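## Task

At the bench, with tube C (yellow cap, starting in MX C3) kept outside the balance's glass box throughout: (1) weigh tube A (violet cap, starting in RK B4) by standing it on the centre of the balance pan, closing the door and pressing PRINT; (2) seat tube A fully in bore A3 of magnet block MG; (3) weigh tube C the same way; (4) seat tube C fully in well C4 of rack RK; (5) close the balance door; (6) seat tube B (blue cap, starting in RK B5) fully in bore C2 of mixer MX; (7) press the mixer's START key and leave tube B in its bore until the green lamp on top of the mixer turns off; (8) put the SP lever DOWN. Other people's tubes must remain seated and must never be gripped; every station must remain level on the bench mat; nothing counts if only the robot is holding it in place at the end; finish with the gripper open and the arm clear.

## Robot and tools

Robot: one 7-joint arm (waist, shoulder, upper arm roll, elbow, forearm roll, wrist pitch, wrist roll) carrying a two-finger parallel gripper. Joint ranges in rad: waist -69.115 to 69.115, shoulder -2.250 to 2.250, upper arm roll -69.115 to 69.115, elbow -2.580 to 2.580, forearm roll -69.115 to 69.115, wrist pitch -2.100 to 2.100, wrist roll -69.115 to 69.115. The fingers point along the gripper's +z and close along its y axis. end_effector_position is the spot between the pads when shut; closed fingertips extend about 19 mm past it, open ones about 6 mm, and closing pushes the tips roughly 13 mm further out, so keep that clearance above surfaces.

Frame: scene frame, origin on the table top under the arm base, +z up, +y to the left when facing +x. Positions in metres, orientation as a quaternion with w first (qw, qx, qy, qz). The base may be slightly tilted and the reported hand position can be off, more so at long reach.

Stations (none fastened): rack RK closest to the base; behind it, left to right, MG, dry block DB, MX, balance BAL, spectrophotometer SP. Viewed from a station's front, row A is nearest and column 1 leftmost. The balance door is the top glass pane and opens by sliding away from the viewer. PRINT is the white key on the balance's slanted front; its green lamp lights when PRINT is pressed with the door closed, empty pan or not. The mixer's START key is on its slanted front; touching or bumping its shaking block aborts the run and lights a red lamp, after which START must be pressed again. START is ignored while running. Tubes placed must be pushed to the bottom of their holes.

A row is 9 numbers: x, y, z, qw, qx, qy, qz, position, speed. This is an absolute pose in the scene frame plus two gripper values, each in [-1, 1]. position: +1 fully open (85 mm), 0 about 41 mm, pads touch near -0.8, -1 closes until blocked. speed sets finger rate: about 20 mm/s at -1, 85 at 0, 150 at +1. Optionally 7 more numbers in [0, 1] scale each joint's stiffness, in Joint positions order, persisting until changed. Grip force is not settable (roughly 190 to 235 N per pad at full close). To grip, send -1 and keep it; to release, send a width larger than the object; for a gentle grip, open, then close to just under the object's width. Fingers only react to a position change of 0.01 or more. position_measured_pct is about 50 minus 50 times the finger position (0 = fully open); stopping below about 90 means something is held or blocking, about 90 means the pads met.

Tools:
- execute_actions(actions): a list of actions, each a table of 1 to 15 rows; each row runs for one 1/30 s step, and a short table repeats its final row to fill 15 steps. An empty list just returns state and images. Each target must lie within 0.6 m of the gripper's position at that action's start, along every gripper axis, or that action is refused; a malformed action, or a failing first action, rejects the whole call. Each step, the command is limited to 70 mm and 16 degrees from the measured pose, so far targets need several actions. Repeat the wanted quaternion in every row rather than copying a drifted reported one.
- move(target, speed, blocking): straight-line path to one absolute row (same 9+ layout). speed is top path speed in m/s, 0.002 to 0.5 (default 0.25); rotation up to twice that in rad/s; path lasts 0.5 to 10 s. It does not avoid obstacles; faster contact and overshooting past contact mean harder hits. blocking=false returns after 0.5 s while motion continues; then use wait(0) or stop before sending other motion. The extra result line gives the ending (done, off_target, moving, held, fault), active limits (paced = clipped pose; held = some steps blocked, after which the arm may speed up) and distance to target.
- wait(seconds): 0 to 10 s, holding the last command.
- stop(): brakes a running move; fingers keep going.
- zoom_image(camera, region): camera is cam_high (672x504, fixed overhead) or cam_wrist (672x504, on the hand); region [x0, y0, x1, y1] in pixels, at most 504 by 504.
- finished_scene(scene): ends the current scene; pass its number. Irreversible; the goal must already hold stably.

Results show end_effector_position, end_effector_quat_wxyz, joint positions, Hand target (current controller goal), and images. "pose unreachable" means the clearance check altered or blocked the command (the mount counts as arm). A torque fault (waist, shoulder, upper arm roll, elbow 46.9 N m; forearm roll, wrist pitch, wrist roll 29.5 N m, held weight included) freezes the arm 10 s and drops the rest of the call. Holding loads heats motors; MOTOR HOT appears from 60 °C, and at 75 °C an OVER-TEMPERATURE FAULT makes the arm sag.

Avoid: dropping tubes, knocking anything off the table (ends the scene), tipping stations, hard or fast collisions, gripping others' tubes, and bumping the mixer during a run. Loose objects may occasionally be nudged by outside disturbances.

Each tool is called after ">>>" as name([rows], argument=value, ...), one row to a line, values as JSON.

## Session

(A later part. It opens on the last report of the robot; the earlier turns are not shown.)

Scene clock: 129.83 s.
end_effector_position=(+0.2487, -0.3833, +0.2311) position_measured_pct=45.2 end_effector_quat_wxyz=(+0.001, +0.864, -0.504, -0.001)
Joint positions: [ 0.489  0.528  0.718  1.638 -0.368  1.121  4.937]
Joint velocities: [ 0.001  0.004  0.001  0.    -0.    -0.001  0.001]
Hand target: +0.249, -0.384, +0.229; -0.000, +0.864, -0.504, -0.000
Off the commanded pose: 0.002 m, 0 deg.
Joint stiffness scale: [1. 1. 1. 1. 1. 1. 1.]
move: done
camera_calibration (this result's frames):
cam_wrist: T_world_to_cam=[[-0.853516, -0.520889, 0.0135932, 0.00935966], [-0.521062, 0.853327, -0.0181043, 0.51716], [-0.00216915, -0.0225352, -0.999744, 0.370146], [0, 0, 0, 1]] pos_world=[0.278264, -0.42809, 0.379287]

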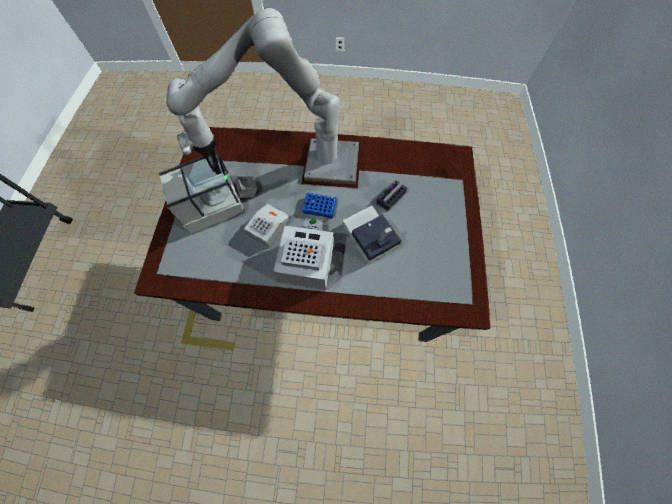

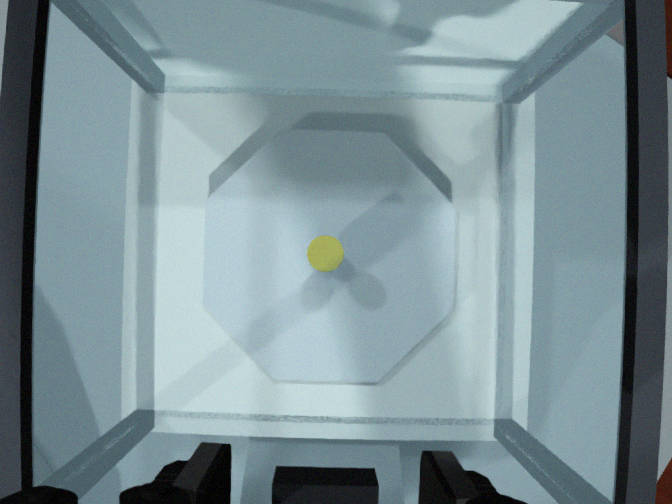

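>>> execute_actions([
  [[0.2489,-0.3835,0.2305,0,0.8638,-0.5038,0,-1,0.3]],
])

>>> move(target=[0.3078,-0.4872,0.231,0,0.8638,-0.5038,0,-1,0.3], speed=0.08)

>>> execute_actions([
  [[0.3078,-0.4872,0.2315,0,0.8638,-0.5038,0,0.1,0.6]],
])

>>> move(target=[0.3078,-0.4872,0.265,0,0.8638,-0.5038,0,0.1,0.6], speed=0.12)

>>> move(target=[0.2780,-0.4328,0.262,0,0.8638,-0.5038,0,-0.2,0.6], speed=0.15)

>>> move(target=[0.2780,-0.4328,0.175,0,0.8638,-0.5038,0,-0.2,0.6], speed=0.15)

Scene clock: 131.17 s.
end_effector_position=(+0.2486, -0.3834, +0.2313) position_measured_pct=71.0 end_effector_quat_wxyz=(+0.001, +0.863, -0.504, -0.001)
Joint positions: [ 0.49   0.528  0.718  1.638 -0.368  1.121  4.937]
Joint velocities: [ 0.001 -0.    -0.    -0.    -0.    -0.     0.   ]
Hand target: +0.249, -0.383, +0.231; +0.000, +0.864, -0.504, -0.000
Off the commanded pose: 0.001 m, 0 deg.
Joint stiffness scale: [1. 1. 1. 1. 1. 1. 1.]
camera_calibration (this result's frames):
cam_wrist: T_world_to_cam=[[-0.853641, -0.520692, 0.0133226, 0.00944678], [-0.520859, 0.853441, -0.0185328, 0.517299], [-0.00172019, -0.0227596, -0.999739, 0.370129], [0, 0, 0, 1]] pos_world=[0.278141, -0.428142, 0.379493]

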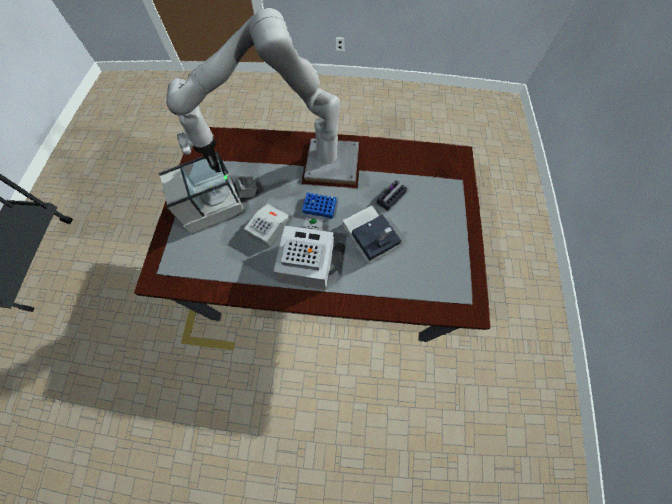

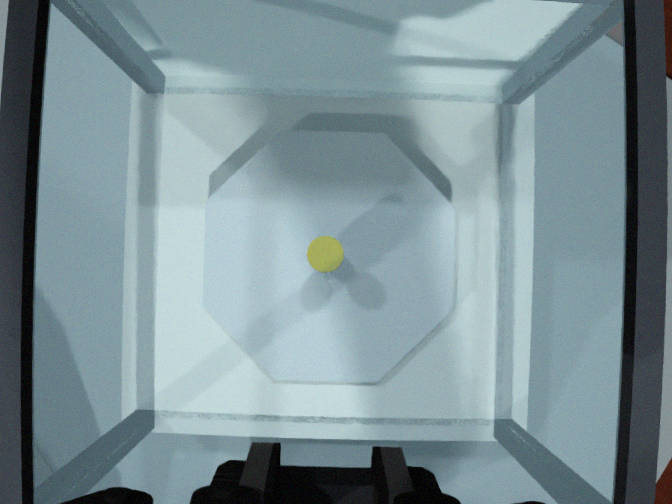

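Scene clock: 133.07 s.
end_effector_position=(+0.3081, -0.4873, +0.2316) position_measured_pct=71.0 end_effector_quat_wxyz=(+0.002, +0.865, -0.501, +0.001)
Joint positions: [ 0.667  0.787  0.668  1.161 -0.46   1.337  4.93 ]
Joint velocities: [ 0.003  0.004  0.001 -0.007 -0.003  0.002  0.   ]
Hand target: +0.308, -0.488, +0.231; -0.000, +0.864, -0.504, +0.000
Off the commanded pose: 0.001 m, 0 deg.
Joint stiffness scale: [1. 1. 1. 1. 1. 1. 1.]
move: done
camera_calibration (this result's frames):
cam_wrist: T_world_to_cam=[[-0.849796, -0.526926, 0.0140033, 0.00174849], [-0.527112, 0.849485, -0.0229779, 0.638056], [0.000212014, -0.0269078, -0.999638, 0.365571], [0, 0, 0, 1]] pos_world=[0.337735, -0.531261, 0.380076]

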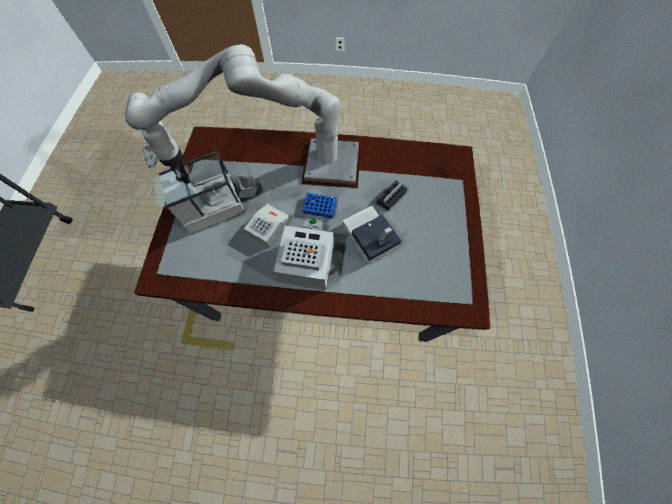

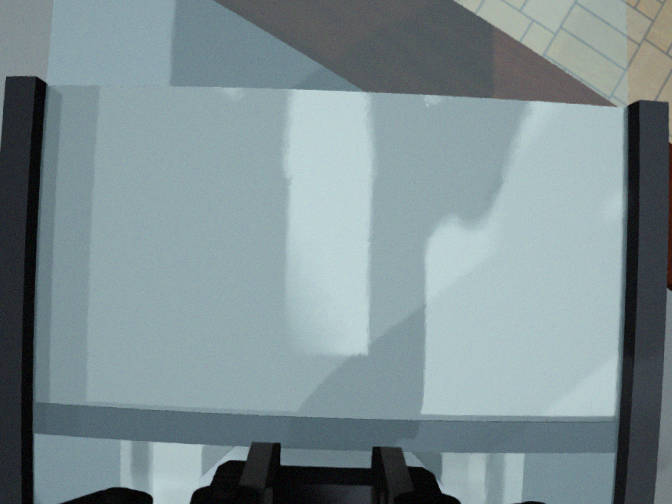

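Scene clock: 133.57 s.
end_effector_position=(+0.3083, -0.4874, +0.2314) position_measured_pct=45.2 end_effector_quat_wxyz=(+0.002, +0.865, -0.501, +0.001)
Joint positions: [ 0.667  0.788  0.668  1.16  -0.46   1.337  4.93 ]
Joint velocities: [-0.001  0.    -0.002 -0.001 -0.     0.     0.   ]
Hand target: +0.308, -0.487, +0.232; +0.000, +0.864, -0.504, +0.000
Off the commanded pose: 0.001 m, 0 deg.
Joint stiffness scale: [1. 1. 1. 1. 1. 1. 1.]
camera_calibration (this result's frames):
cam_wrist: T_world_to_cam=[[-0.849598, -0.527237, 0.0143254, 0.00153559], [-0.527431, 0.8493, -0.0224966, 0.638088], [-0.000305485, -0.0266687, -0.999644, 0.365593], [0, 0, 0, 1]] pos_world=[0.337964, -0.531369, 0.379796]

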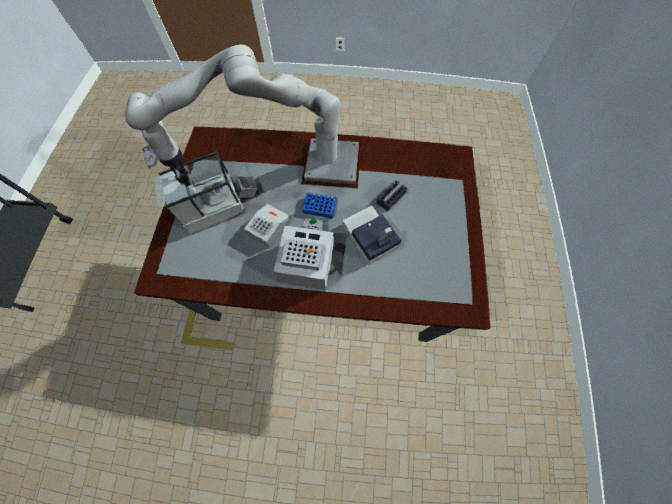

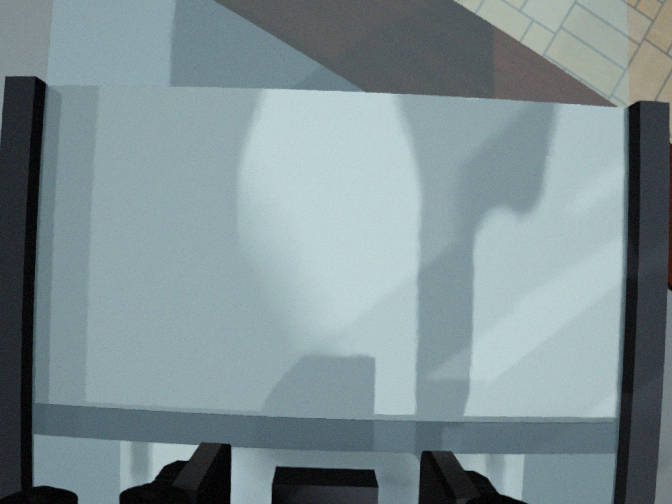

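Scene clock: 134.37 s.
end_effector_position=(+0.3111, -0.4860, +0.2628) position_measured_pct=45.2 end_effector_quat_wxyz=(-0.001, +0.866, -0.500, +0.001)
Joint positions: [ 0.67   0.77   0.685  1.089 -0.459  1.426  4.916]
Joint velocities: [ 0.001 -0.     0.006 -0.002  0.001  0.002  0.   ]
Hand target: +0.308, -0.487, +0.265; +0.000, +0.864, -0.504, +0.000
Off the commanded pose: 0.004 m, 1 deg.
Joint stiffness scale: [1. 1. 1. 1. 1. 1. 1.]
move: off_target
camera_calibration (this result's frames):
cam_wrist: T_world_to_cam=[[-0.848403, -0.52929, 0.00797946, 0.00453761], [-0.529335, 0.848169, -0.020316, 0.638596], [0.00398515, -0.02146, -0.999762, 0.398332], [0, 0, 0, 1]] pos_world=[0.340294, -0.530688, 0.411175]

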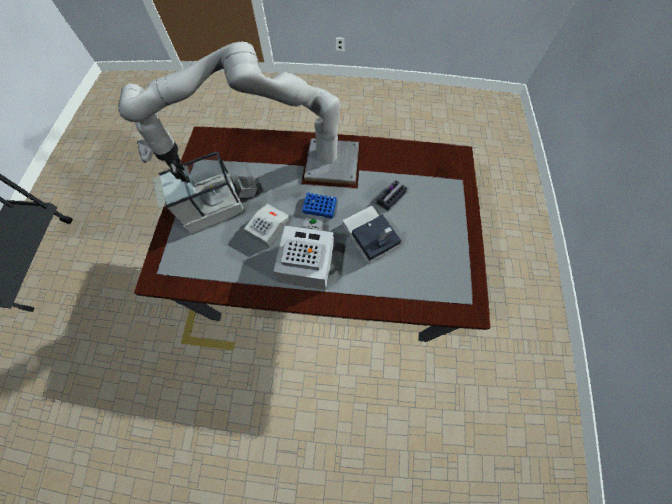

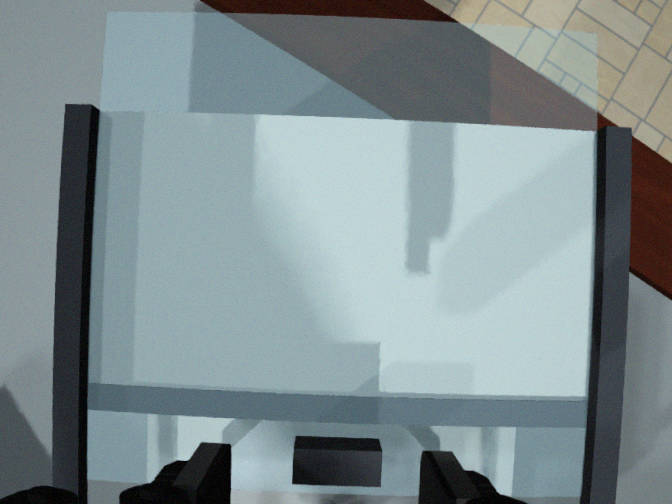

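Scene clock: 135.33 s.
end_effector_position=(+0.2785, -0.4320, +0.2616) position_measured_pct=59.9 end_effector_quat_wxyz=(-0.003, +0.863, -0.505, -0.001)
Joint positions: [ 0.576  0.626  0.705  1.365 -0.404  1.304  4.927]
Joint velocities: [-0.004 -0.006  0.001  0.002  0.001 -0.    -0.   ]
Hand target: +0.278, -0.433, +0.262; -0.000, +0.864, -0.504, -0.000
Off the commanded pose: 0.001 m, 0 deg.
Joint stiffness scale: [1. 1. 1. 1. 1. 1. 1.]
move: done
camera_calibration (this result's frames):
cam_wrist: T_world_to_cam=[[-0.854869, -0.518816, 0.00537219, 0.012467], [-0.518834, 0.854747, -0.0147676, 0.573935], [0.00306979, -0.0154116, -0.999877, 0.401288], [0, 0, 0, 1]] pos_world=[0.307203, -0.477916, 0.409647]

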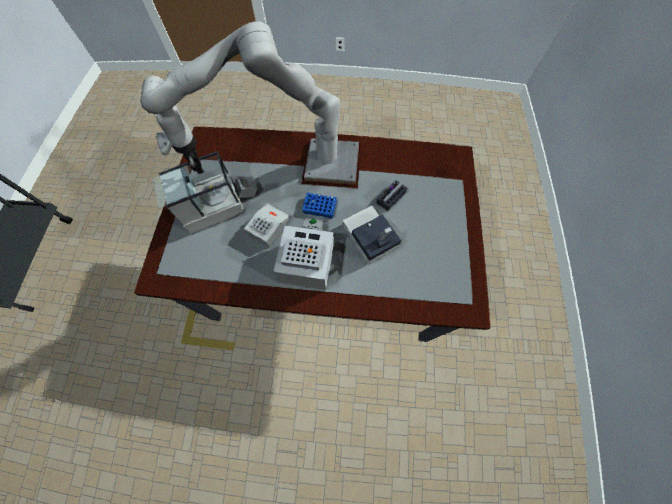

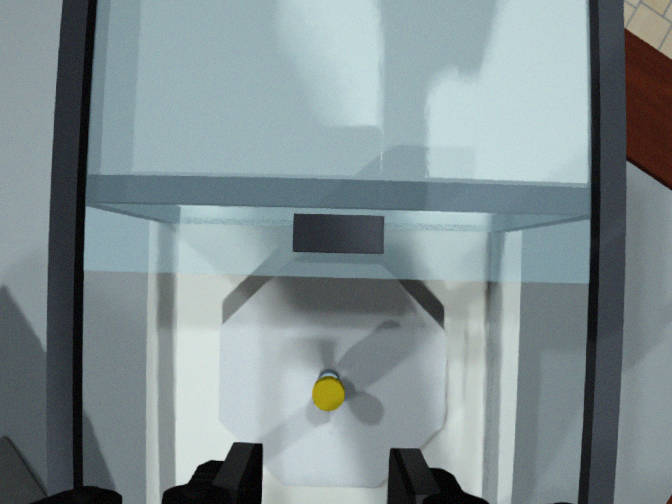

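Scene clock: 136.40 s.
end_effector_position=(+0.2778, -0.4321, +0.1773) position_measured_pct=59.9 end_effector_quat_wxyz=(+0.001, +0.864, -0.504, -0.001)
Joint positions: [ 0.588  0.71   0.656  1.51  -0.458  1.083  4.979]
Joint velocities: [ 0.003  0.003 -0.002  0.001  0.    -0.001 -0.   ]
Hand target: +0.278, -0.432, +0.175; -0.000, +0.864, -0.504, -0.000
Off the commanded pose: 0.002 m, 0 deg.
Joint stiffness scale: [1. 1. 1. 1. 1. 1. 1.]
move: done
camera_calibration (this result's frames):
cam_wrist: T_world_to_cam=[[-0.853007, -0.52172, 0.0136683, 0.00905801], [-0.521894, 0.852819, -0.0180547, 0.573024], [-0.00223706, -0.0225342, -0.999744, 0.315329], [0, 0, 0, 1]] pos_world=[0.30749, -0.476854, 0.325471]

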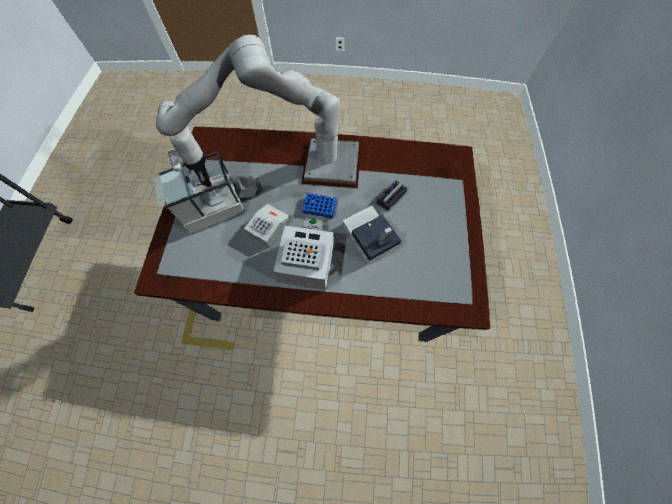

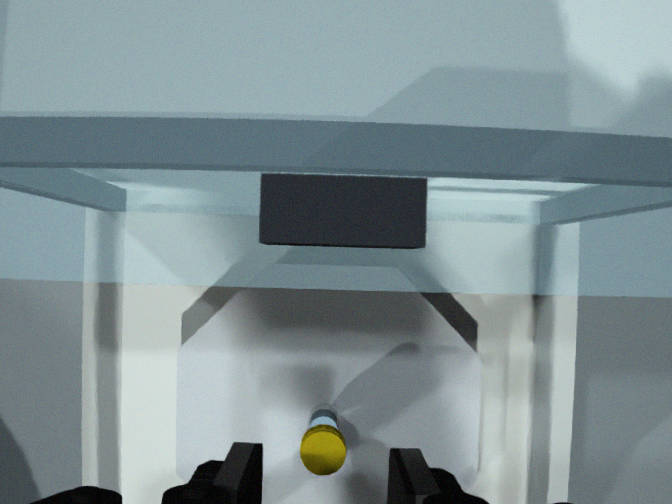

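>>> move(target=[0.2782,-0.4326,0.1305,0,0.8638,-0.5038,0,-0.2,0.6], speed=0.08)

>>> execute_actions([
  [[0.2782,-0.4326,0.132,0,0.8638,-0.5038,0,-1,0.3]],
])

>>> move(target=[0.2782,-0.4326,0.31,0,0.8638,-0.5038,0,-1,0.3], speed=0.2)

Scene clock: 137.83 s.
end_effector_position=(+0.2784, -0.4321, +0.1327) position_measured_pct=59.9 end_effector_quat_wxyz=(+0.001, +0.864, -0.504, -0.001)
Joint positions: [ 0.607  0.768  0.617  1.561 -0.497  0.978  5.01 ]
Joint velocities: [ 0.005  0.003 -0.003  0.001 -0.    -0.001 -0.001]
Hand target: +0.278, -0.432, +0.131; -0.000, +0.864, -0.504, -0.000
Off the commanded pose: 0.002 m, 0 deg.
Joint stiffness scale: [1. 1. 1. 1. 1. 1. 1.]
move: done
camera_calibration (this result's frames):
cam_wrist: T_world_to_cam=[[-0.852842, -0.522001, 0.0132294, 0.0100517], [-0.522166, 0.85265, -0.0181933, 0.572581], [-0.00178311, -0.0224239, -0.999747, 0.27068], [0, 0, 0, 1]] pos_world=[0.308037, -0.476894, 0.280895]

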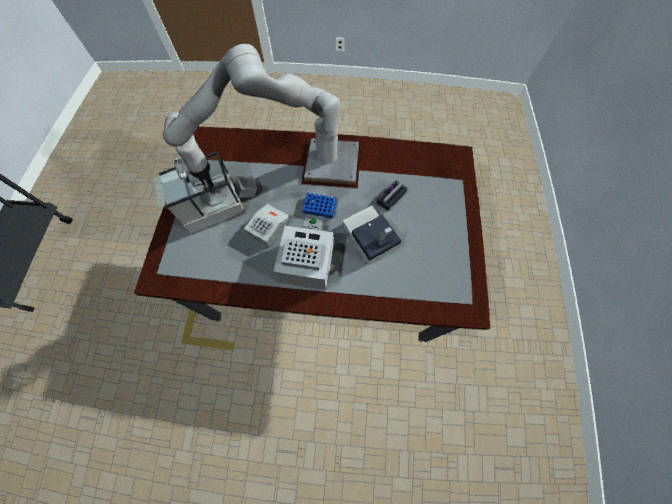

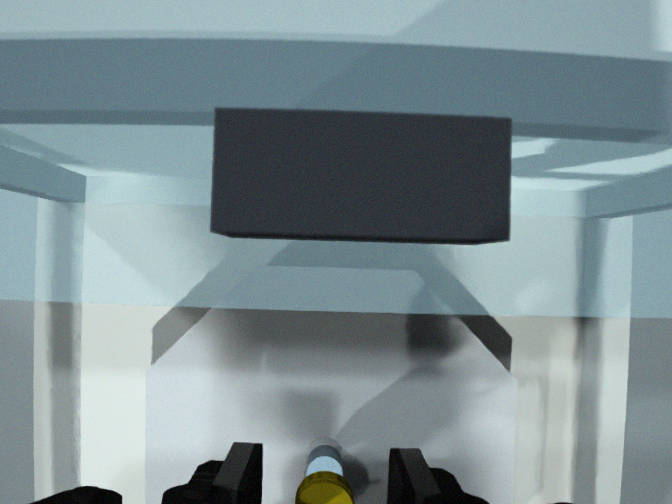

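Scene clock: 138.33 s.
end_effector_position=(+0.2784, -0.4321, +0.1327) position_measured_pct=83.7 end_effector_quat_wxyz=(+0.001, +0.864, -0.504, -0.001)
Joint positions: [ 0.607  0.768  0.617  1.561 -0.497  0.978  5.01 ]
Joint velocities: [-0.001  0.     0.     0.001  0.001  0.    -0.   ]
Hand target: +0.278, -0.433, +0.132; +0.000, +0.864, -0.504, -0.000
Off the commanded pose: 0.001 m, 0 deg.
Joint stiffness scale: [1. 1. 1. 1. 1. 1. 1.]
camera_calibration (this result's frames):
cam_wrist: T_world_to_cam=[[-0.852852, -0.521986, 0.0132282, 0.0100519], [-0.52215, 0.85266, -0.01818, 0.572577], [-0.00178947, -0.022412, -0.999747, 0.270678], [0, 0, 0, 1]] pos_world=[0.308028, -0.4769, 0.280886]

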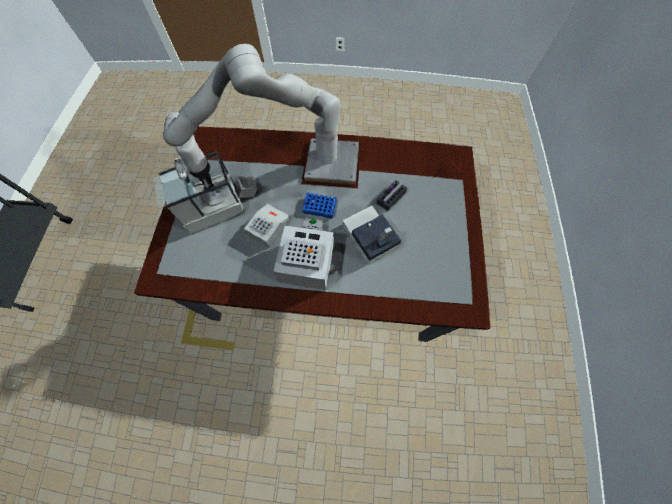

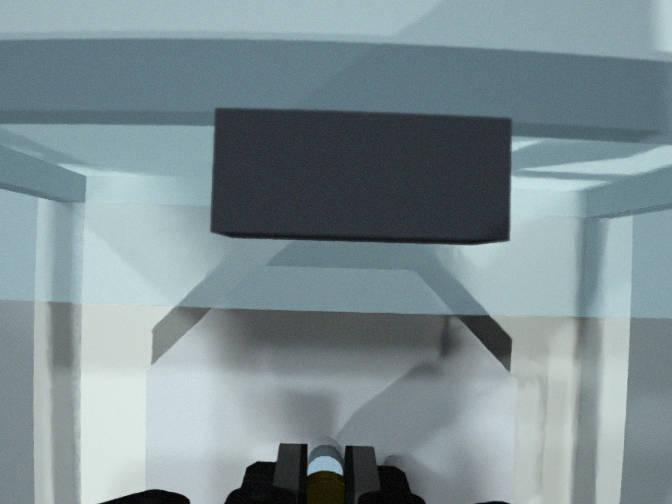

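Scene clock: 139.67 s.
end_effector_position=(+0.2803, -0.4331, +0.3077) position_measured_pct=83.7 end_effector_quat_wxyz=(-0.001, +0.865, -0.502, +0.001)
Joint positions: [ 0.578  0.593  0.717  1.261 -0.379  1.423  4.903]
Joint velocities: [-0.001 -0.     0.002 -0.002 -0.     0.002  0.   ]
Hand target: +0.278, -0.433, +0.310; +0.000, +0.864, -0.504, -0.000
Off the commanded pose: 0.003 m, 0 deg.
Joint stiffness scale: [1. 1. 1. 1. 1. 1. 1.]
move: done
camera_calibration (this result's frames):
cam_wrist: T_world_to_cam=[[-0.850661, -0.52566, 0.00763242, 0.00828134], [-0.525697, 0.850425, -0.0204891, 0.578315], [0.00427947, -0.0214416, -0.999761, 0.444361], [0, 0, 0, 1]] pos_world=[0.309162, -0.477933, 0.45604]

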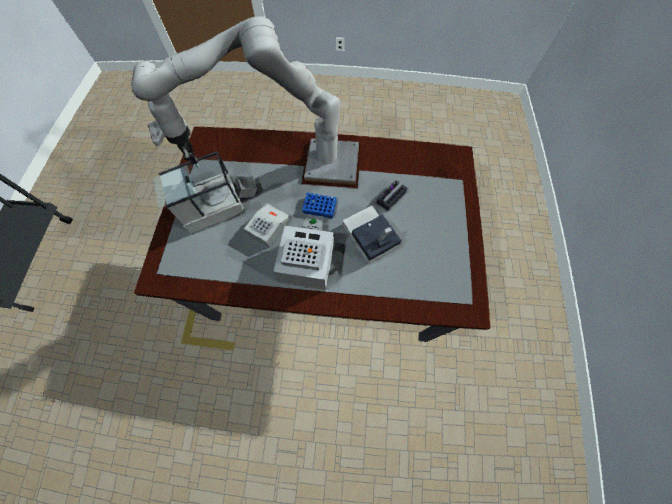

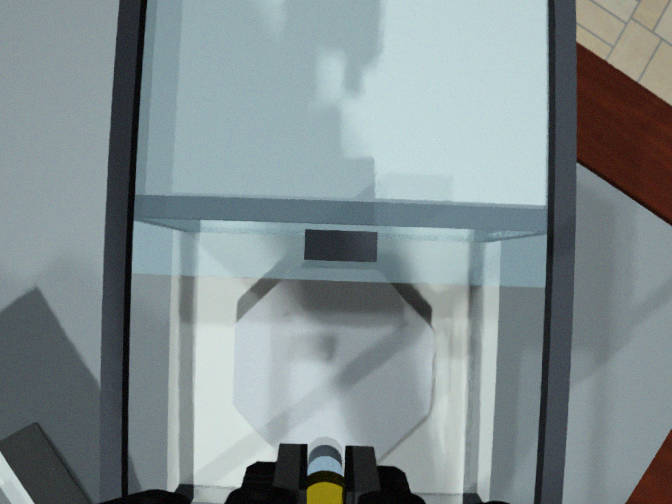

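>>> move(target=[0.277,-0.31,0.30,0,0.80,-0.60,0,-1,0.3], speed=0.35)

>>> move(target=[0.2704,-0.0103,0.13,0,0.6626,-0.7490,0,-1,0.3], speed=0.35)

Scene clock: 142.00 s.
end_effector_position=(+0.2772, -0.3097, +0.3002) position_measured_pct=83.7 end_effector_quat_wxyz=(-0.002, +0.801, -0.599, -0.001)
Joint positions: [ 0.247  0.36   0.773  1.633 -0.259  1.262  4.476]
Joint velocities: [-0.006 -0.002  0.001  0.    -0.     0.    -0.   ]
Hand target: +0.277, -0.310, +0.300; +0.001, +0.800, -0.600, +0.000
Off the commanded pose: 0.000 m, 0 deg.
Joint stiffness scale: [1. 1. 1. 1. 1. 1. 1.]
move: done
camera_calibration (this result's frames):
cam_wrist: T_world_to_cam=[[-0.949098, -0.314835, 0.00958688, 0.1626], [-0.31495, 0.94899, -0.0149934, 0.441999], [-0.00437743, -0.0172496, -0.999842, 0.443287], [0, 0, 0, 1]] pos_world=[0.295471, -0.360614, 0.448285]

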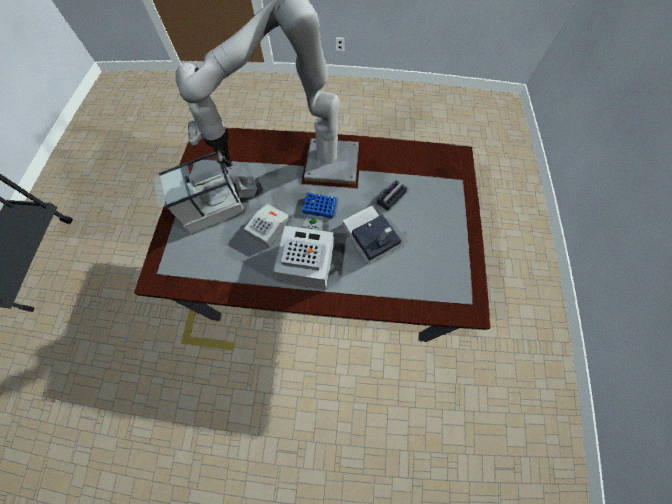

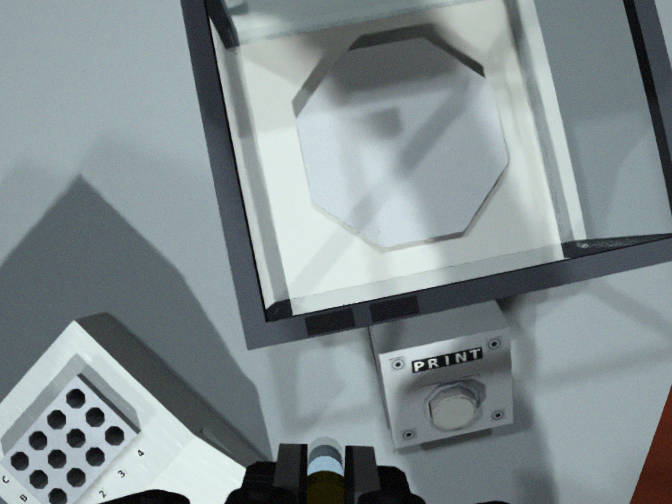

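Scene clock: 143.63 s.
end_effector_position=(+0.2705, -0.0132, +0.1318) position_measured_pct=83.7 end_effector_quat_wxyz=(-0.001, -0.663, +0.748, -0.001)
Joint positions: [-0.432  0.312  0.504  2.357 -0.289  0.533  3.303]
Joint velocities: [-0.009  0.008  0.     0.001 -0.001 -0.     0.   ]
Hand target: +0.270, -0.012, +0.131; -0.001, -0.663, +0.748, -0.002
Off the commanded pose: 0.003 m, 0 deg.
Joint stiffness scale: [1. 1. 1. 1. 1. 1. 1.]
move: done
camera_calibration (this result's frames):
cam_wrist: T_world_to_cam=[[-0.996273, 0.085624, 0.0104468, 0.269202], [0.0853728, 0.996095, -0.0224958, 0.0493871], [-0.0123321, -0.0215201, -0.999692, 0.282024], [0, 0, 0, 1]] pos_world=[0.26746, -0.0661752, 0.280236]

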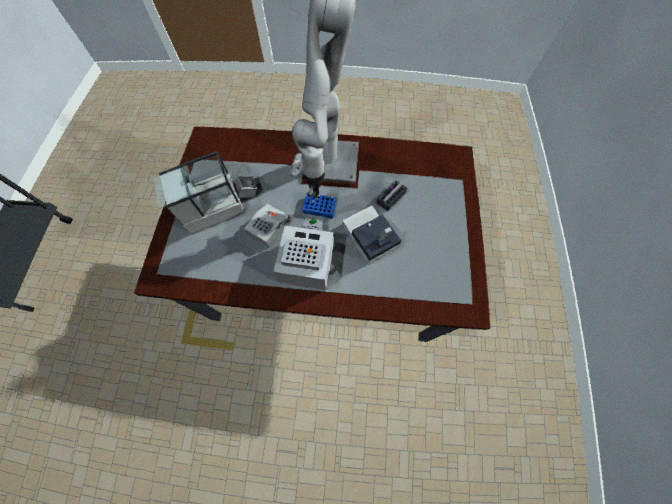

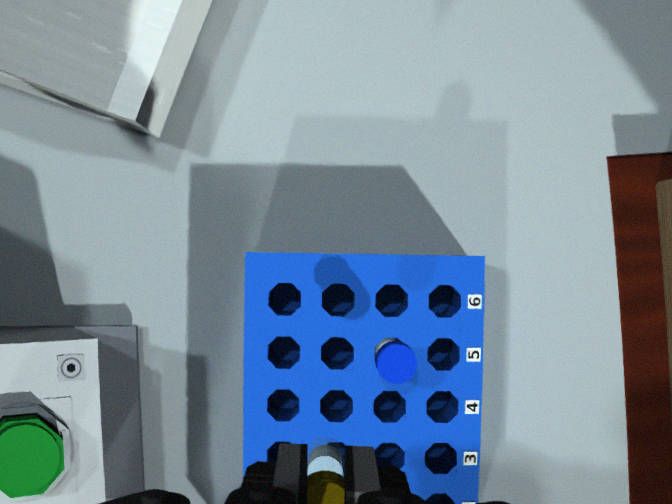

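>>> move(target=[0.2660,-0.0170,0.092,0,0.6626,-0.7490,0,-1,0.3], speed=0.06)

>>> zoom_image(camera="cam_wrist", region=[200,300,500,504])

Scene clock: 145.50 s.
end_effector_position=(+0.2665, -0.0160, +0.0932) position_measured_pct=83.7 end_effector_quat_wxyz=(+0.000, -0.663, +0.749, +0.001)
Joint positions: [-0.308  0.422  0.384  2.413 -0.439  0.373  3.458]
Joint velocities: [ 0.014  0.003 -0.007  0.001  0.001 -0.001 -0.001]
Hand target: +0.266, -0.017, +0.092; +0.000, -0.663, +0.749, +0.000
Off the commanded pose: 0.002 m, 0 deg.
Joint stiffness scale: [1. 1. 1. 1. 1. 1. 1.]
move: done
camera_calibration (this result's frames):
cam_wrist: T_world_to_cam=[[-0.996187, 0.086547, 0.0110215, 0.265739], [0.0863414, 0.996104, -0.0179333, 0.0509143], [-0.0125306, -0.0169133, -0.999778, 0.243426], [0, 0, 0, 1]] pos_world=[0.26338, -0.0695977, 0.241356]

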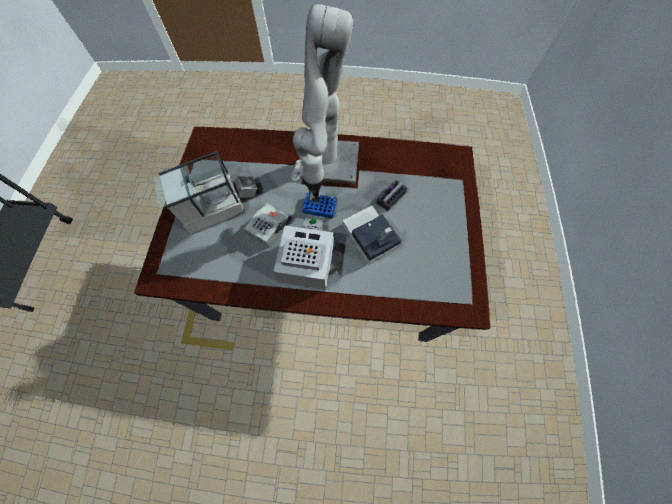

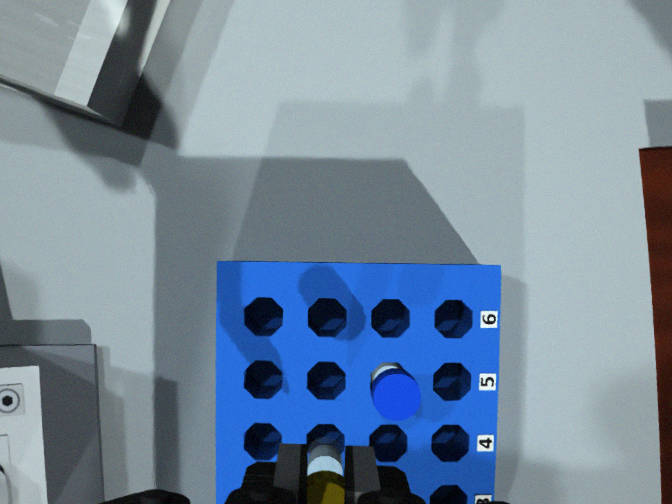

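Region (200, 300, 500, 504) of cam_wrist's 672x504 image, scaled by 1.680; it fills the top 343 rows of this view, and the rest is white.

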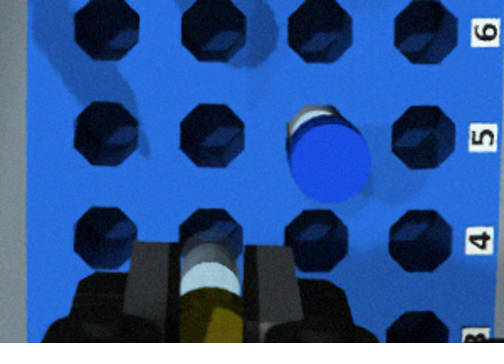

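>>> move(target=[0.2662,-0.0178,0.072,0,0.6626,-0.7490,0,-1,0.3], speed=0.015)

Scene clock: 148.63 s.
end_effector_position=(+0.2667, -0.0164, +0.0731) position_measured_pct=83.7 end_effector_quat_wxyz=(+0.000, -0.664, +0.748, +0.001)
Joint positions: [-0.224  0.482  0.282  2.428 -0.483  0.285  3.496]
Joint velocities: [ 0.018  0.006 -0.013 -0.001  0.    -0.004 -0.   ]
Hand target: +0.266, -0.018, +0.072; +0.000, -0.663, +0.749, +0.000
Off the commanded pose: 0.002 m, 0 deg.
Joint stiffness scale: [1. 1. 1. 1. 1. 1. 1.]
move: done
camera_calibration (this result's frames):
cam_wrist: T_world_to_cam=[[-0.996292, 0.0853023, 0.0111815, 0.266251], [0.0850976, 0.996216, -0.0176573, 0.0512327], [-0.0126454, -0.0166403, -0.999782, 0.223413], [0, 0, 0, 1]] pos_world=[0.26373, -0.0700331, 0.221291]

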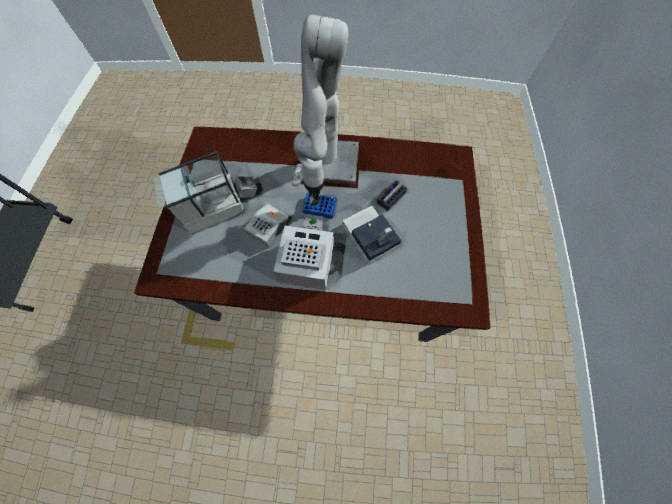

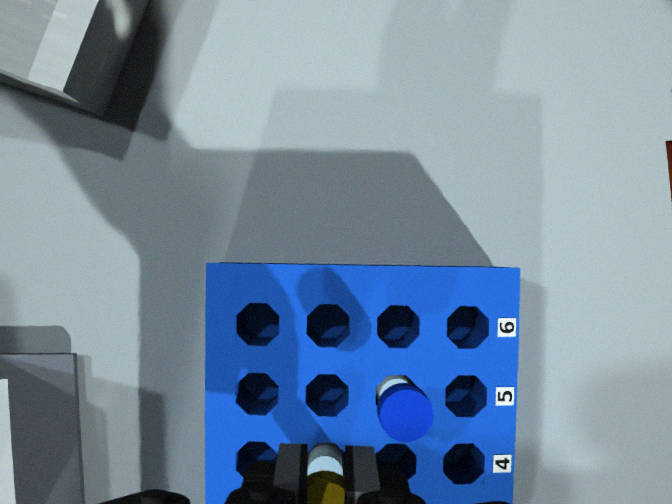

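>>> move(target=[0.2664,-0.0172,0.063,0,0.6626,-0.7490,0,-1,0.3], speed=0.02)

>>> execute_actions([
  [[0.2664,-0.0172,0.064,0,0.6626,-0.7490,0,-0.5,0.3]],
])

>>> move(target=[0.2664,-0.0172,0.098,0,0.6626,-0.7490,0,-0.5,0.3], speed=0.08)

>>> execute_actions([
  [[0.2664,-0.0172,0.098,0,0.6626,-0.7490,0,-1,1]],
])

>>> move(target=[0.2664,-0.0172,0.068,0,0.6626,-0.7490,0,-1,1], speed=0.03)

Scene clock: 149.97 s.
end_effector_position=(+0.2671, -0.0160, +0.0640) position_measured_pct=83.7 end_effector_quat_wxyz=(+0.000, -0.663, +0.748, +0.000)
Joint positions: [-0.189  0.51   0.235  2.433 -0.495  0.244  3.501]
Joint velocities: [ 0.015  0.006 -0.009 -0.    -0.    -0.003 -0.   ]
Hand target: +0.266, -0.017, +0.063; +0.000, -0.663, +0.749, +0.000
Off the commanded pose: 0.002 m, 0 deg.
Joint stiffness scale: [1. 1. 1. 1. 1. 1. 1.]
move: done
camera_calibration (this result's frames):
cam_wrist: T_world_to_cam=[[-0.996273, 0.0855774, 0.0108428, 0.266684], [0.0853735, 0.996185, -0.0180512, 0.0506497], [-0.0123462, -0.0170582, -0.999778, 0.214238], [0, 0, 0, 1]] pos_world=[0.264011, -0.069624, 0.212214]

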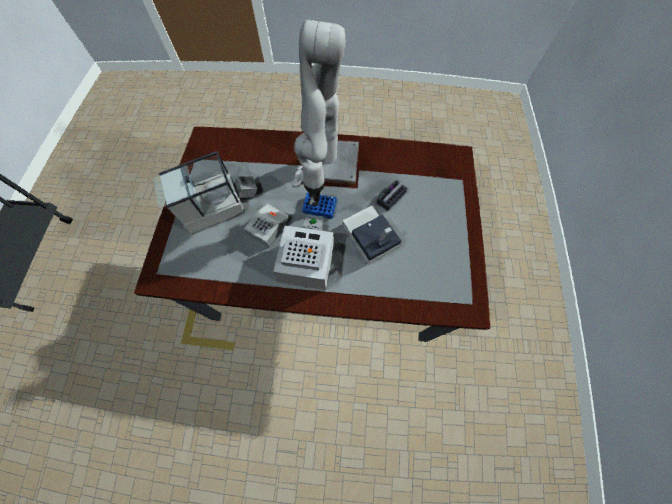

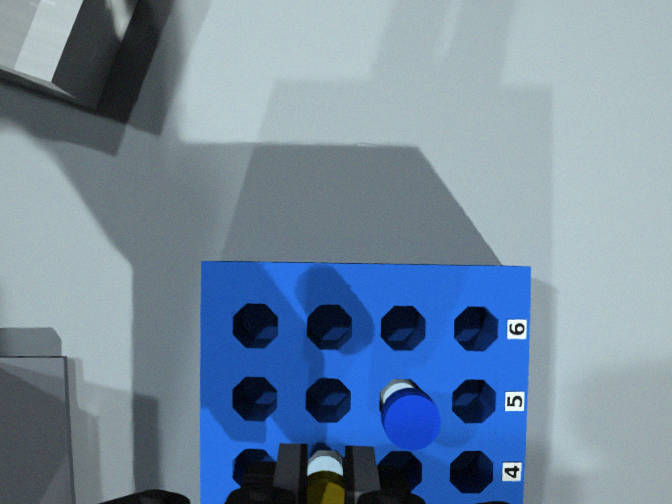

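Scene clock: 150.47 s.
end_effector_position=(+0.2671, -0.0160, +0.0640) position_measured_pct=75.0 end_effector_quat_wxyz=(+0.000, -0.663, +0.748, +0.001)
Joint positions: [-0.188  0.51   0.235  2.433 -0.495  0.244  3.501]
Joint velocities: [-0.001 -0.    -0.001  0.001  0.     0.     0.   ]
Hand target: +0.266, -0.017, +0.064; -0.000, -0.663, +0.749, +0.000
Off the commanded pose: 0.001 m, 0 deg.
Joint stiffness scale: [1. 1. 1. 1. 1. 1. 1.]
camera_calibration (this result's frames):
cam_wrist: T_world_to_cam=[[-0.996266, 0.0856534, 0.0108751, 0.266674], [0.085449, 0.996179, -0.0180416, 0.0506472], [-0.0123789, -0.017045, -0.999778, 0.214235], [0, 0, 0, 1]] pos_world=[0.264002, -0.0696436, 0.212201]

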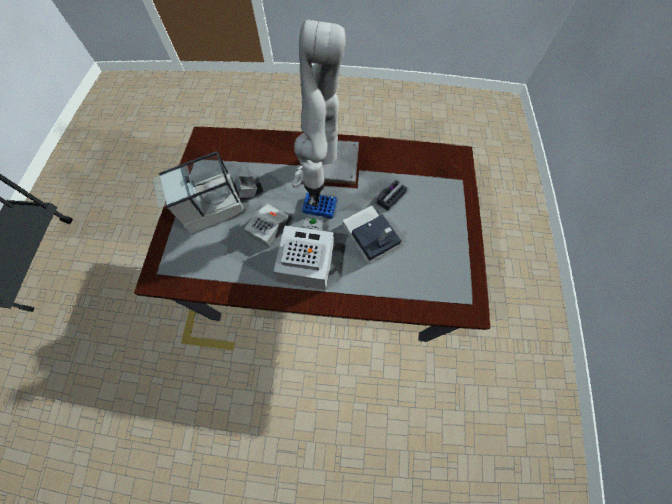

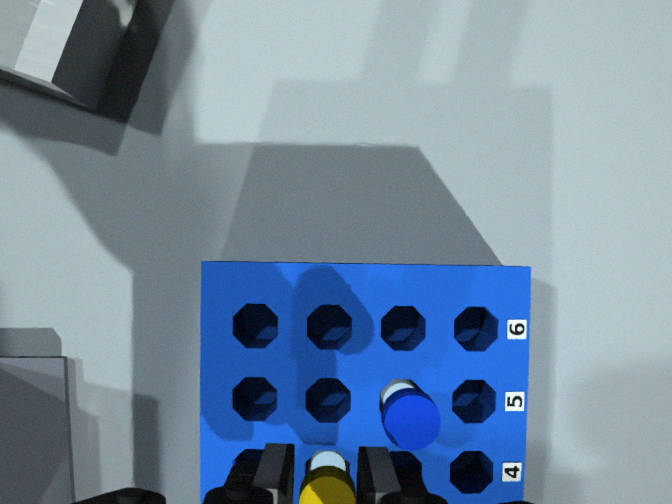

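Scene clock: 151.40 s.
end_effector_position=(+0.2658, -0.0180, +0.0968) position_measured_pct=75.0 end_effector_quat_wxyz=(-0.000, -0.662, +0.749, -0.000)
Joint positions: [-0.299  0.407  0.377  2.411 -0.4    0.382  3.421]
Joint velocities: [-0.013 -0.004  0.007 -0.     0.     0.001 -0.   ]
Hand target: +0.266, -0.017, +0.098; -0.000, -0.663, +0.749, -0.000
Off the commanded pose: 0.002 m, 0 deg.
Joint stiffness scale: [1. 1. 1. 1. 1. 1. 1.]
move: done
camera_calibration (this result's frames):
cam_wrist: T_world_to_cam=[[-0.995947, 0.0893551, 0.0102935, 0.265304], [0.0891384, 0.995821, -0.0198773, 0.0524982], [-0.0120266, -0.0188792, -0.999749, 0.24689], [0, 0, 0, 1]] pos_world=[0.262518, -0.071324, 0.245141]

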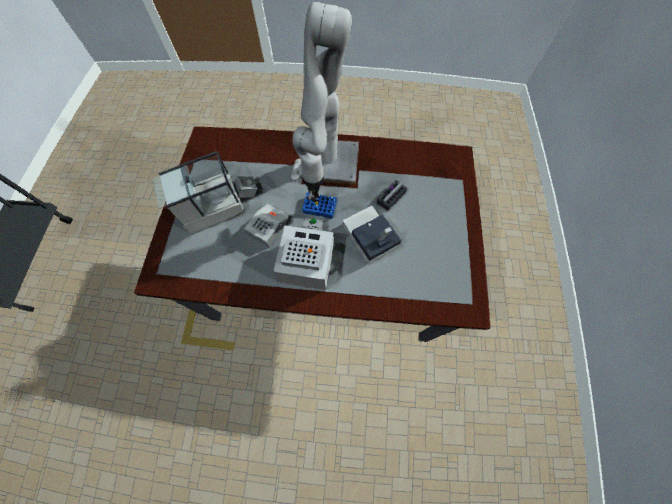

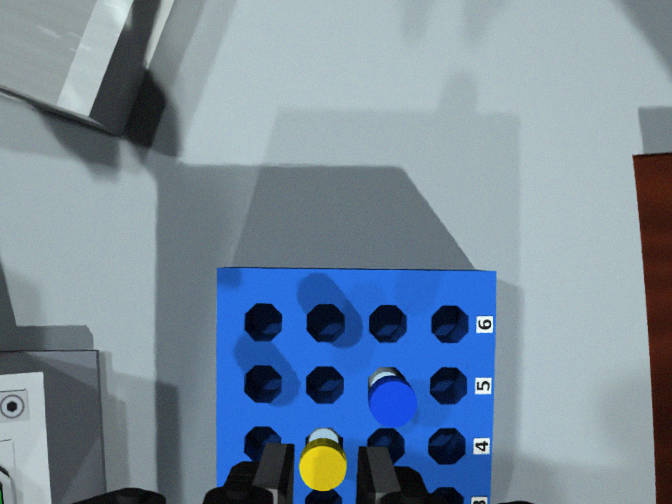

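Scene clock: 151.90 s.
end_effector_position=(+0.2659, -0.0176, +0.0971) position_measured_pct=91.7 end_effector_quat_wxyz=(+0.000, -0.662, +0.749, -0.000)
Joint positions: [-0.301  0.406  0.378  2.411 -0.4    0.383  3.421]
Joint velocities: [ 0.     0.     0.001 -0.001  0.001  0.     0.   ]
Hand target: +0.266, -0.017, +0.098; +0.000, -0.663, +0.749, -0.000
Off the commanded pose: 0.001 m, 0 deg.
Joint stiffness scale: [1. 1. 1. 1. 1. 1. 1.]
camera_calibration (this result's frames):
cam_wrist: T_world_to_cam=[[-0.996047, 0.0882793, 0.00983387, 0.265399], [0.0880755, 0.995923, -0.0195161, 0.052368], [-0.0115166, -0.0185728, -0.999761, 0.247033], [0, 0, 0, 1]] pos_world=[0.262583, -0.0709957, 0.245386]

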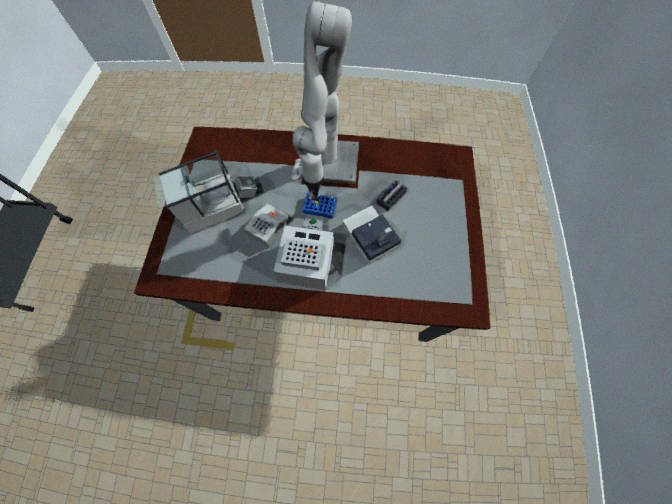

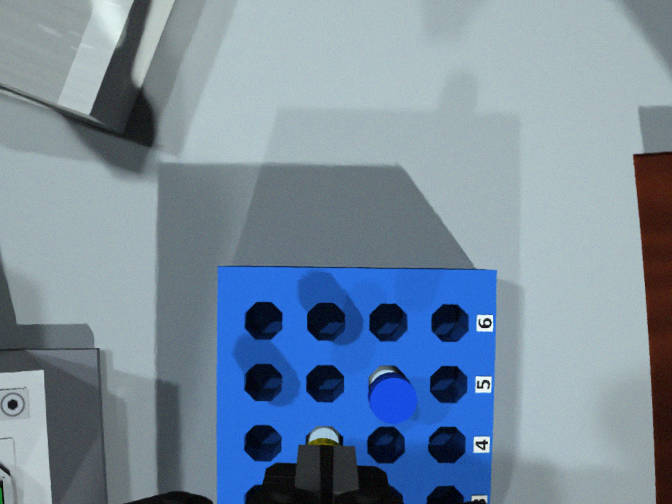

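Scene clock: 153.10 s.
end_effector_position=(+0.2698, -0.0147, +0.0742) position_measured_pct=91.7 end_effector_quat_wxyz=(+0.007, -0.663, +0.748, -0.001)
Joint positions: [-0.206  0.475  0.258  2.428 -0.473  0.276  3.482]
Joint velocities: [ 0.023 -0.002 -0.015  0.     0.    -0.001 -0.   ]
Hand target: +0.266, -0.017, +0.068; +0.000, -0.663, +0.749, +0.000
Off the commanded pose: 0.007 m, 1 deg.
Joint stiffness scale: [1. 1. 1. 1. 1. 1. 1.]
move: off_target
camera_calibration (this result's frames):
cam_wrist: T_world_to_cam=[[-0.996261, 0.0863948, 0.000492929, 0.269955], [0.0863845, 0.996203, -0.0107867, 0.0484635], [-0.00142297, -0.0107038, -0.999942, 0.22163], [0, 0, 0, 1]] pos_world=[0.265074, -0.0692299, 0.222007]

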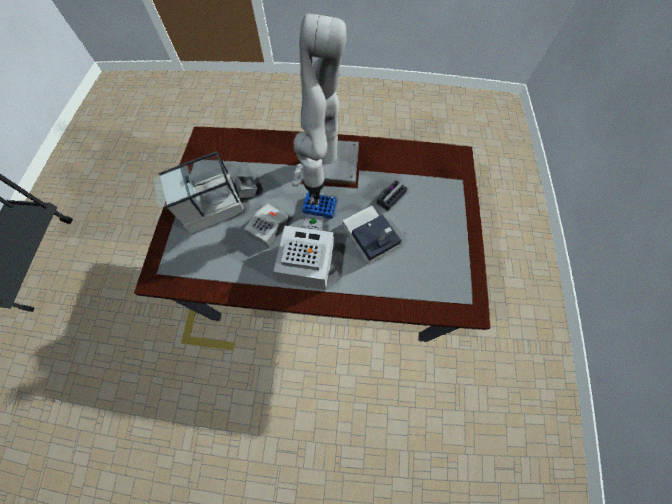

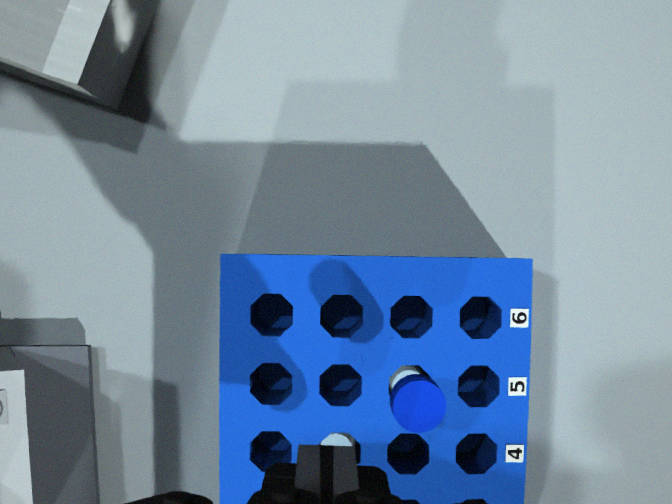

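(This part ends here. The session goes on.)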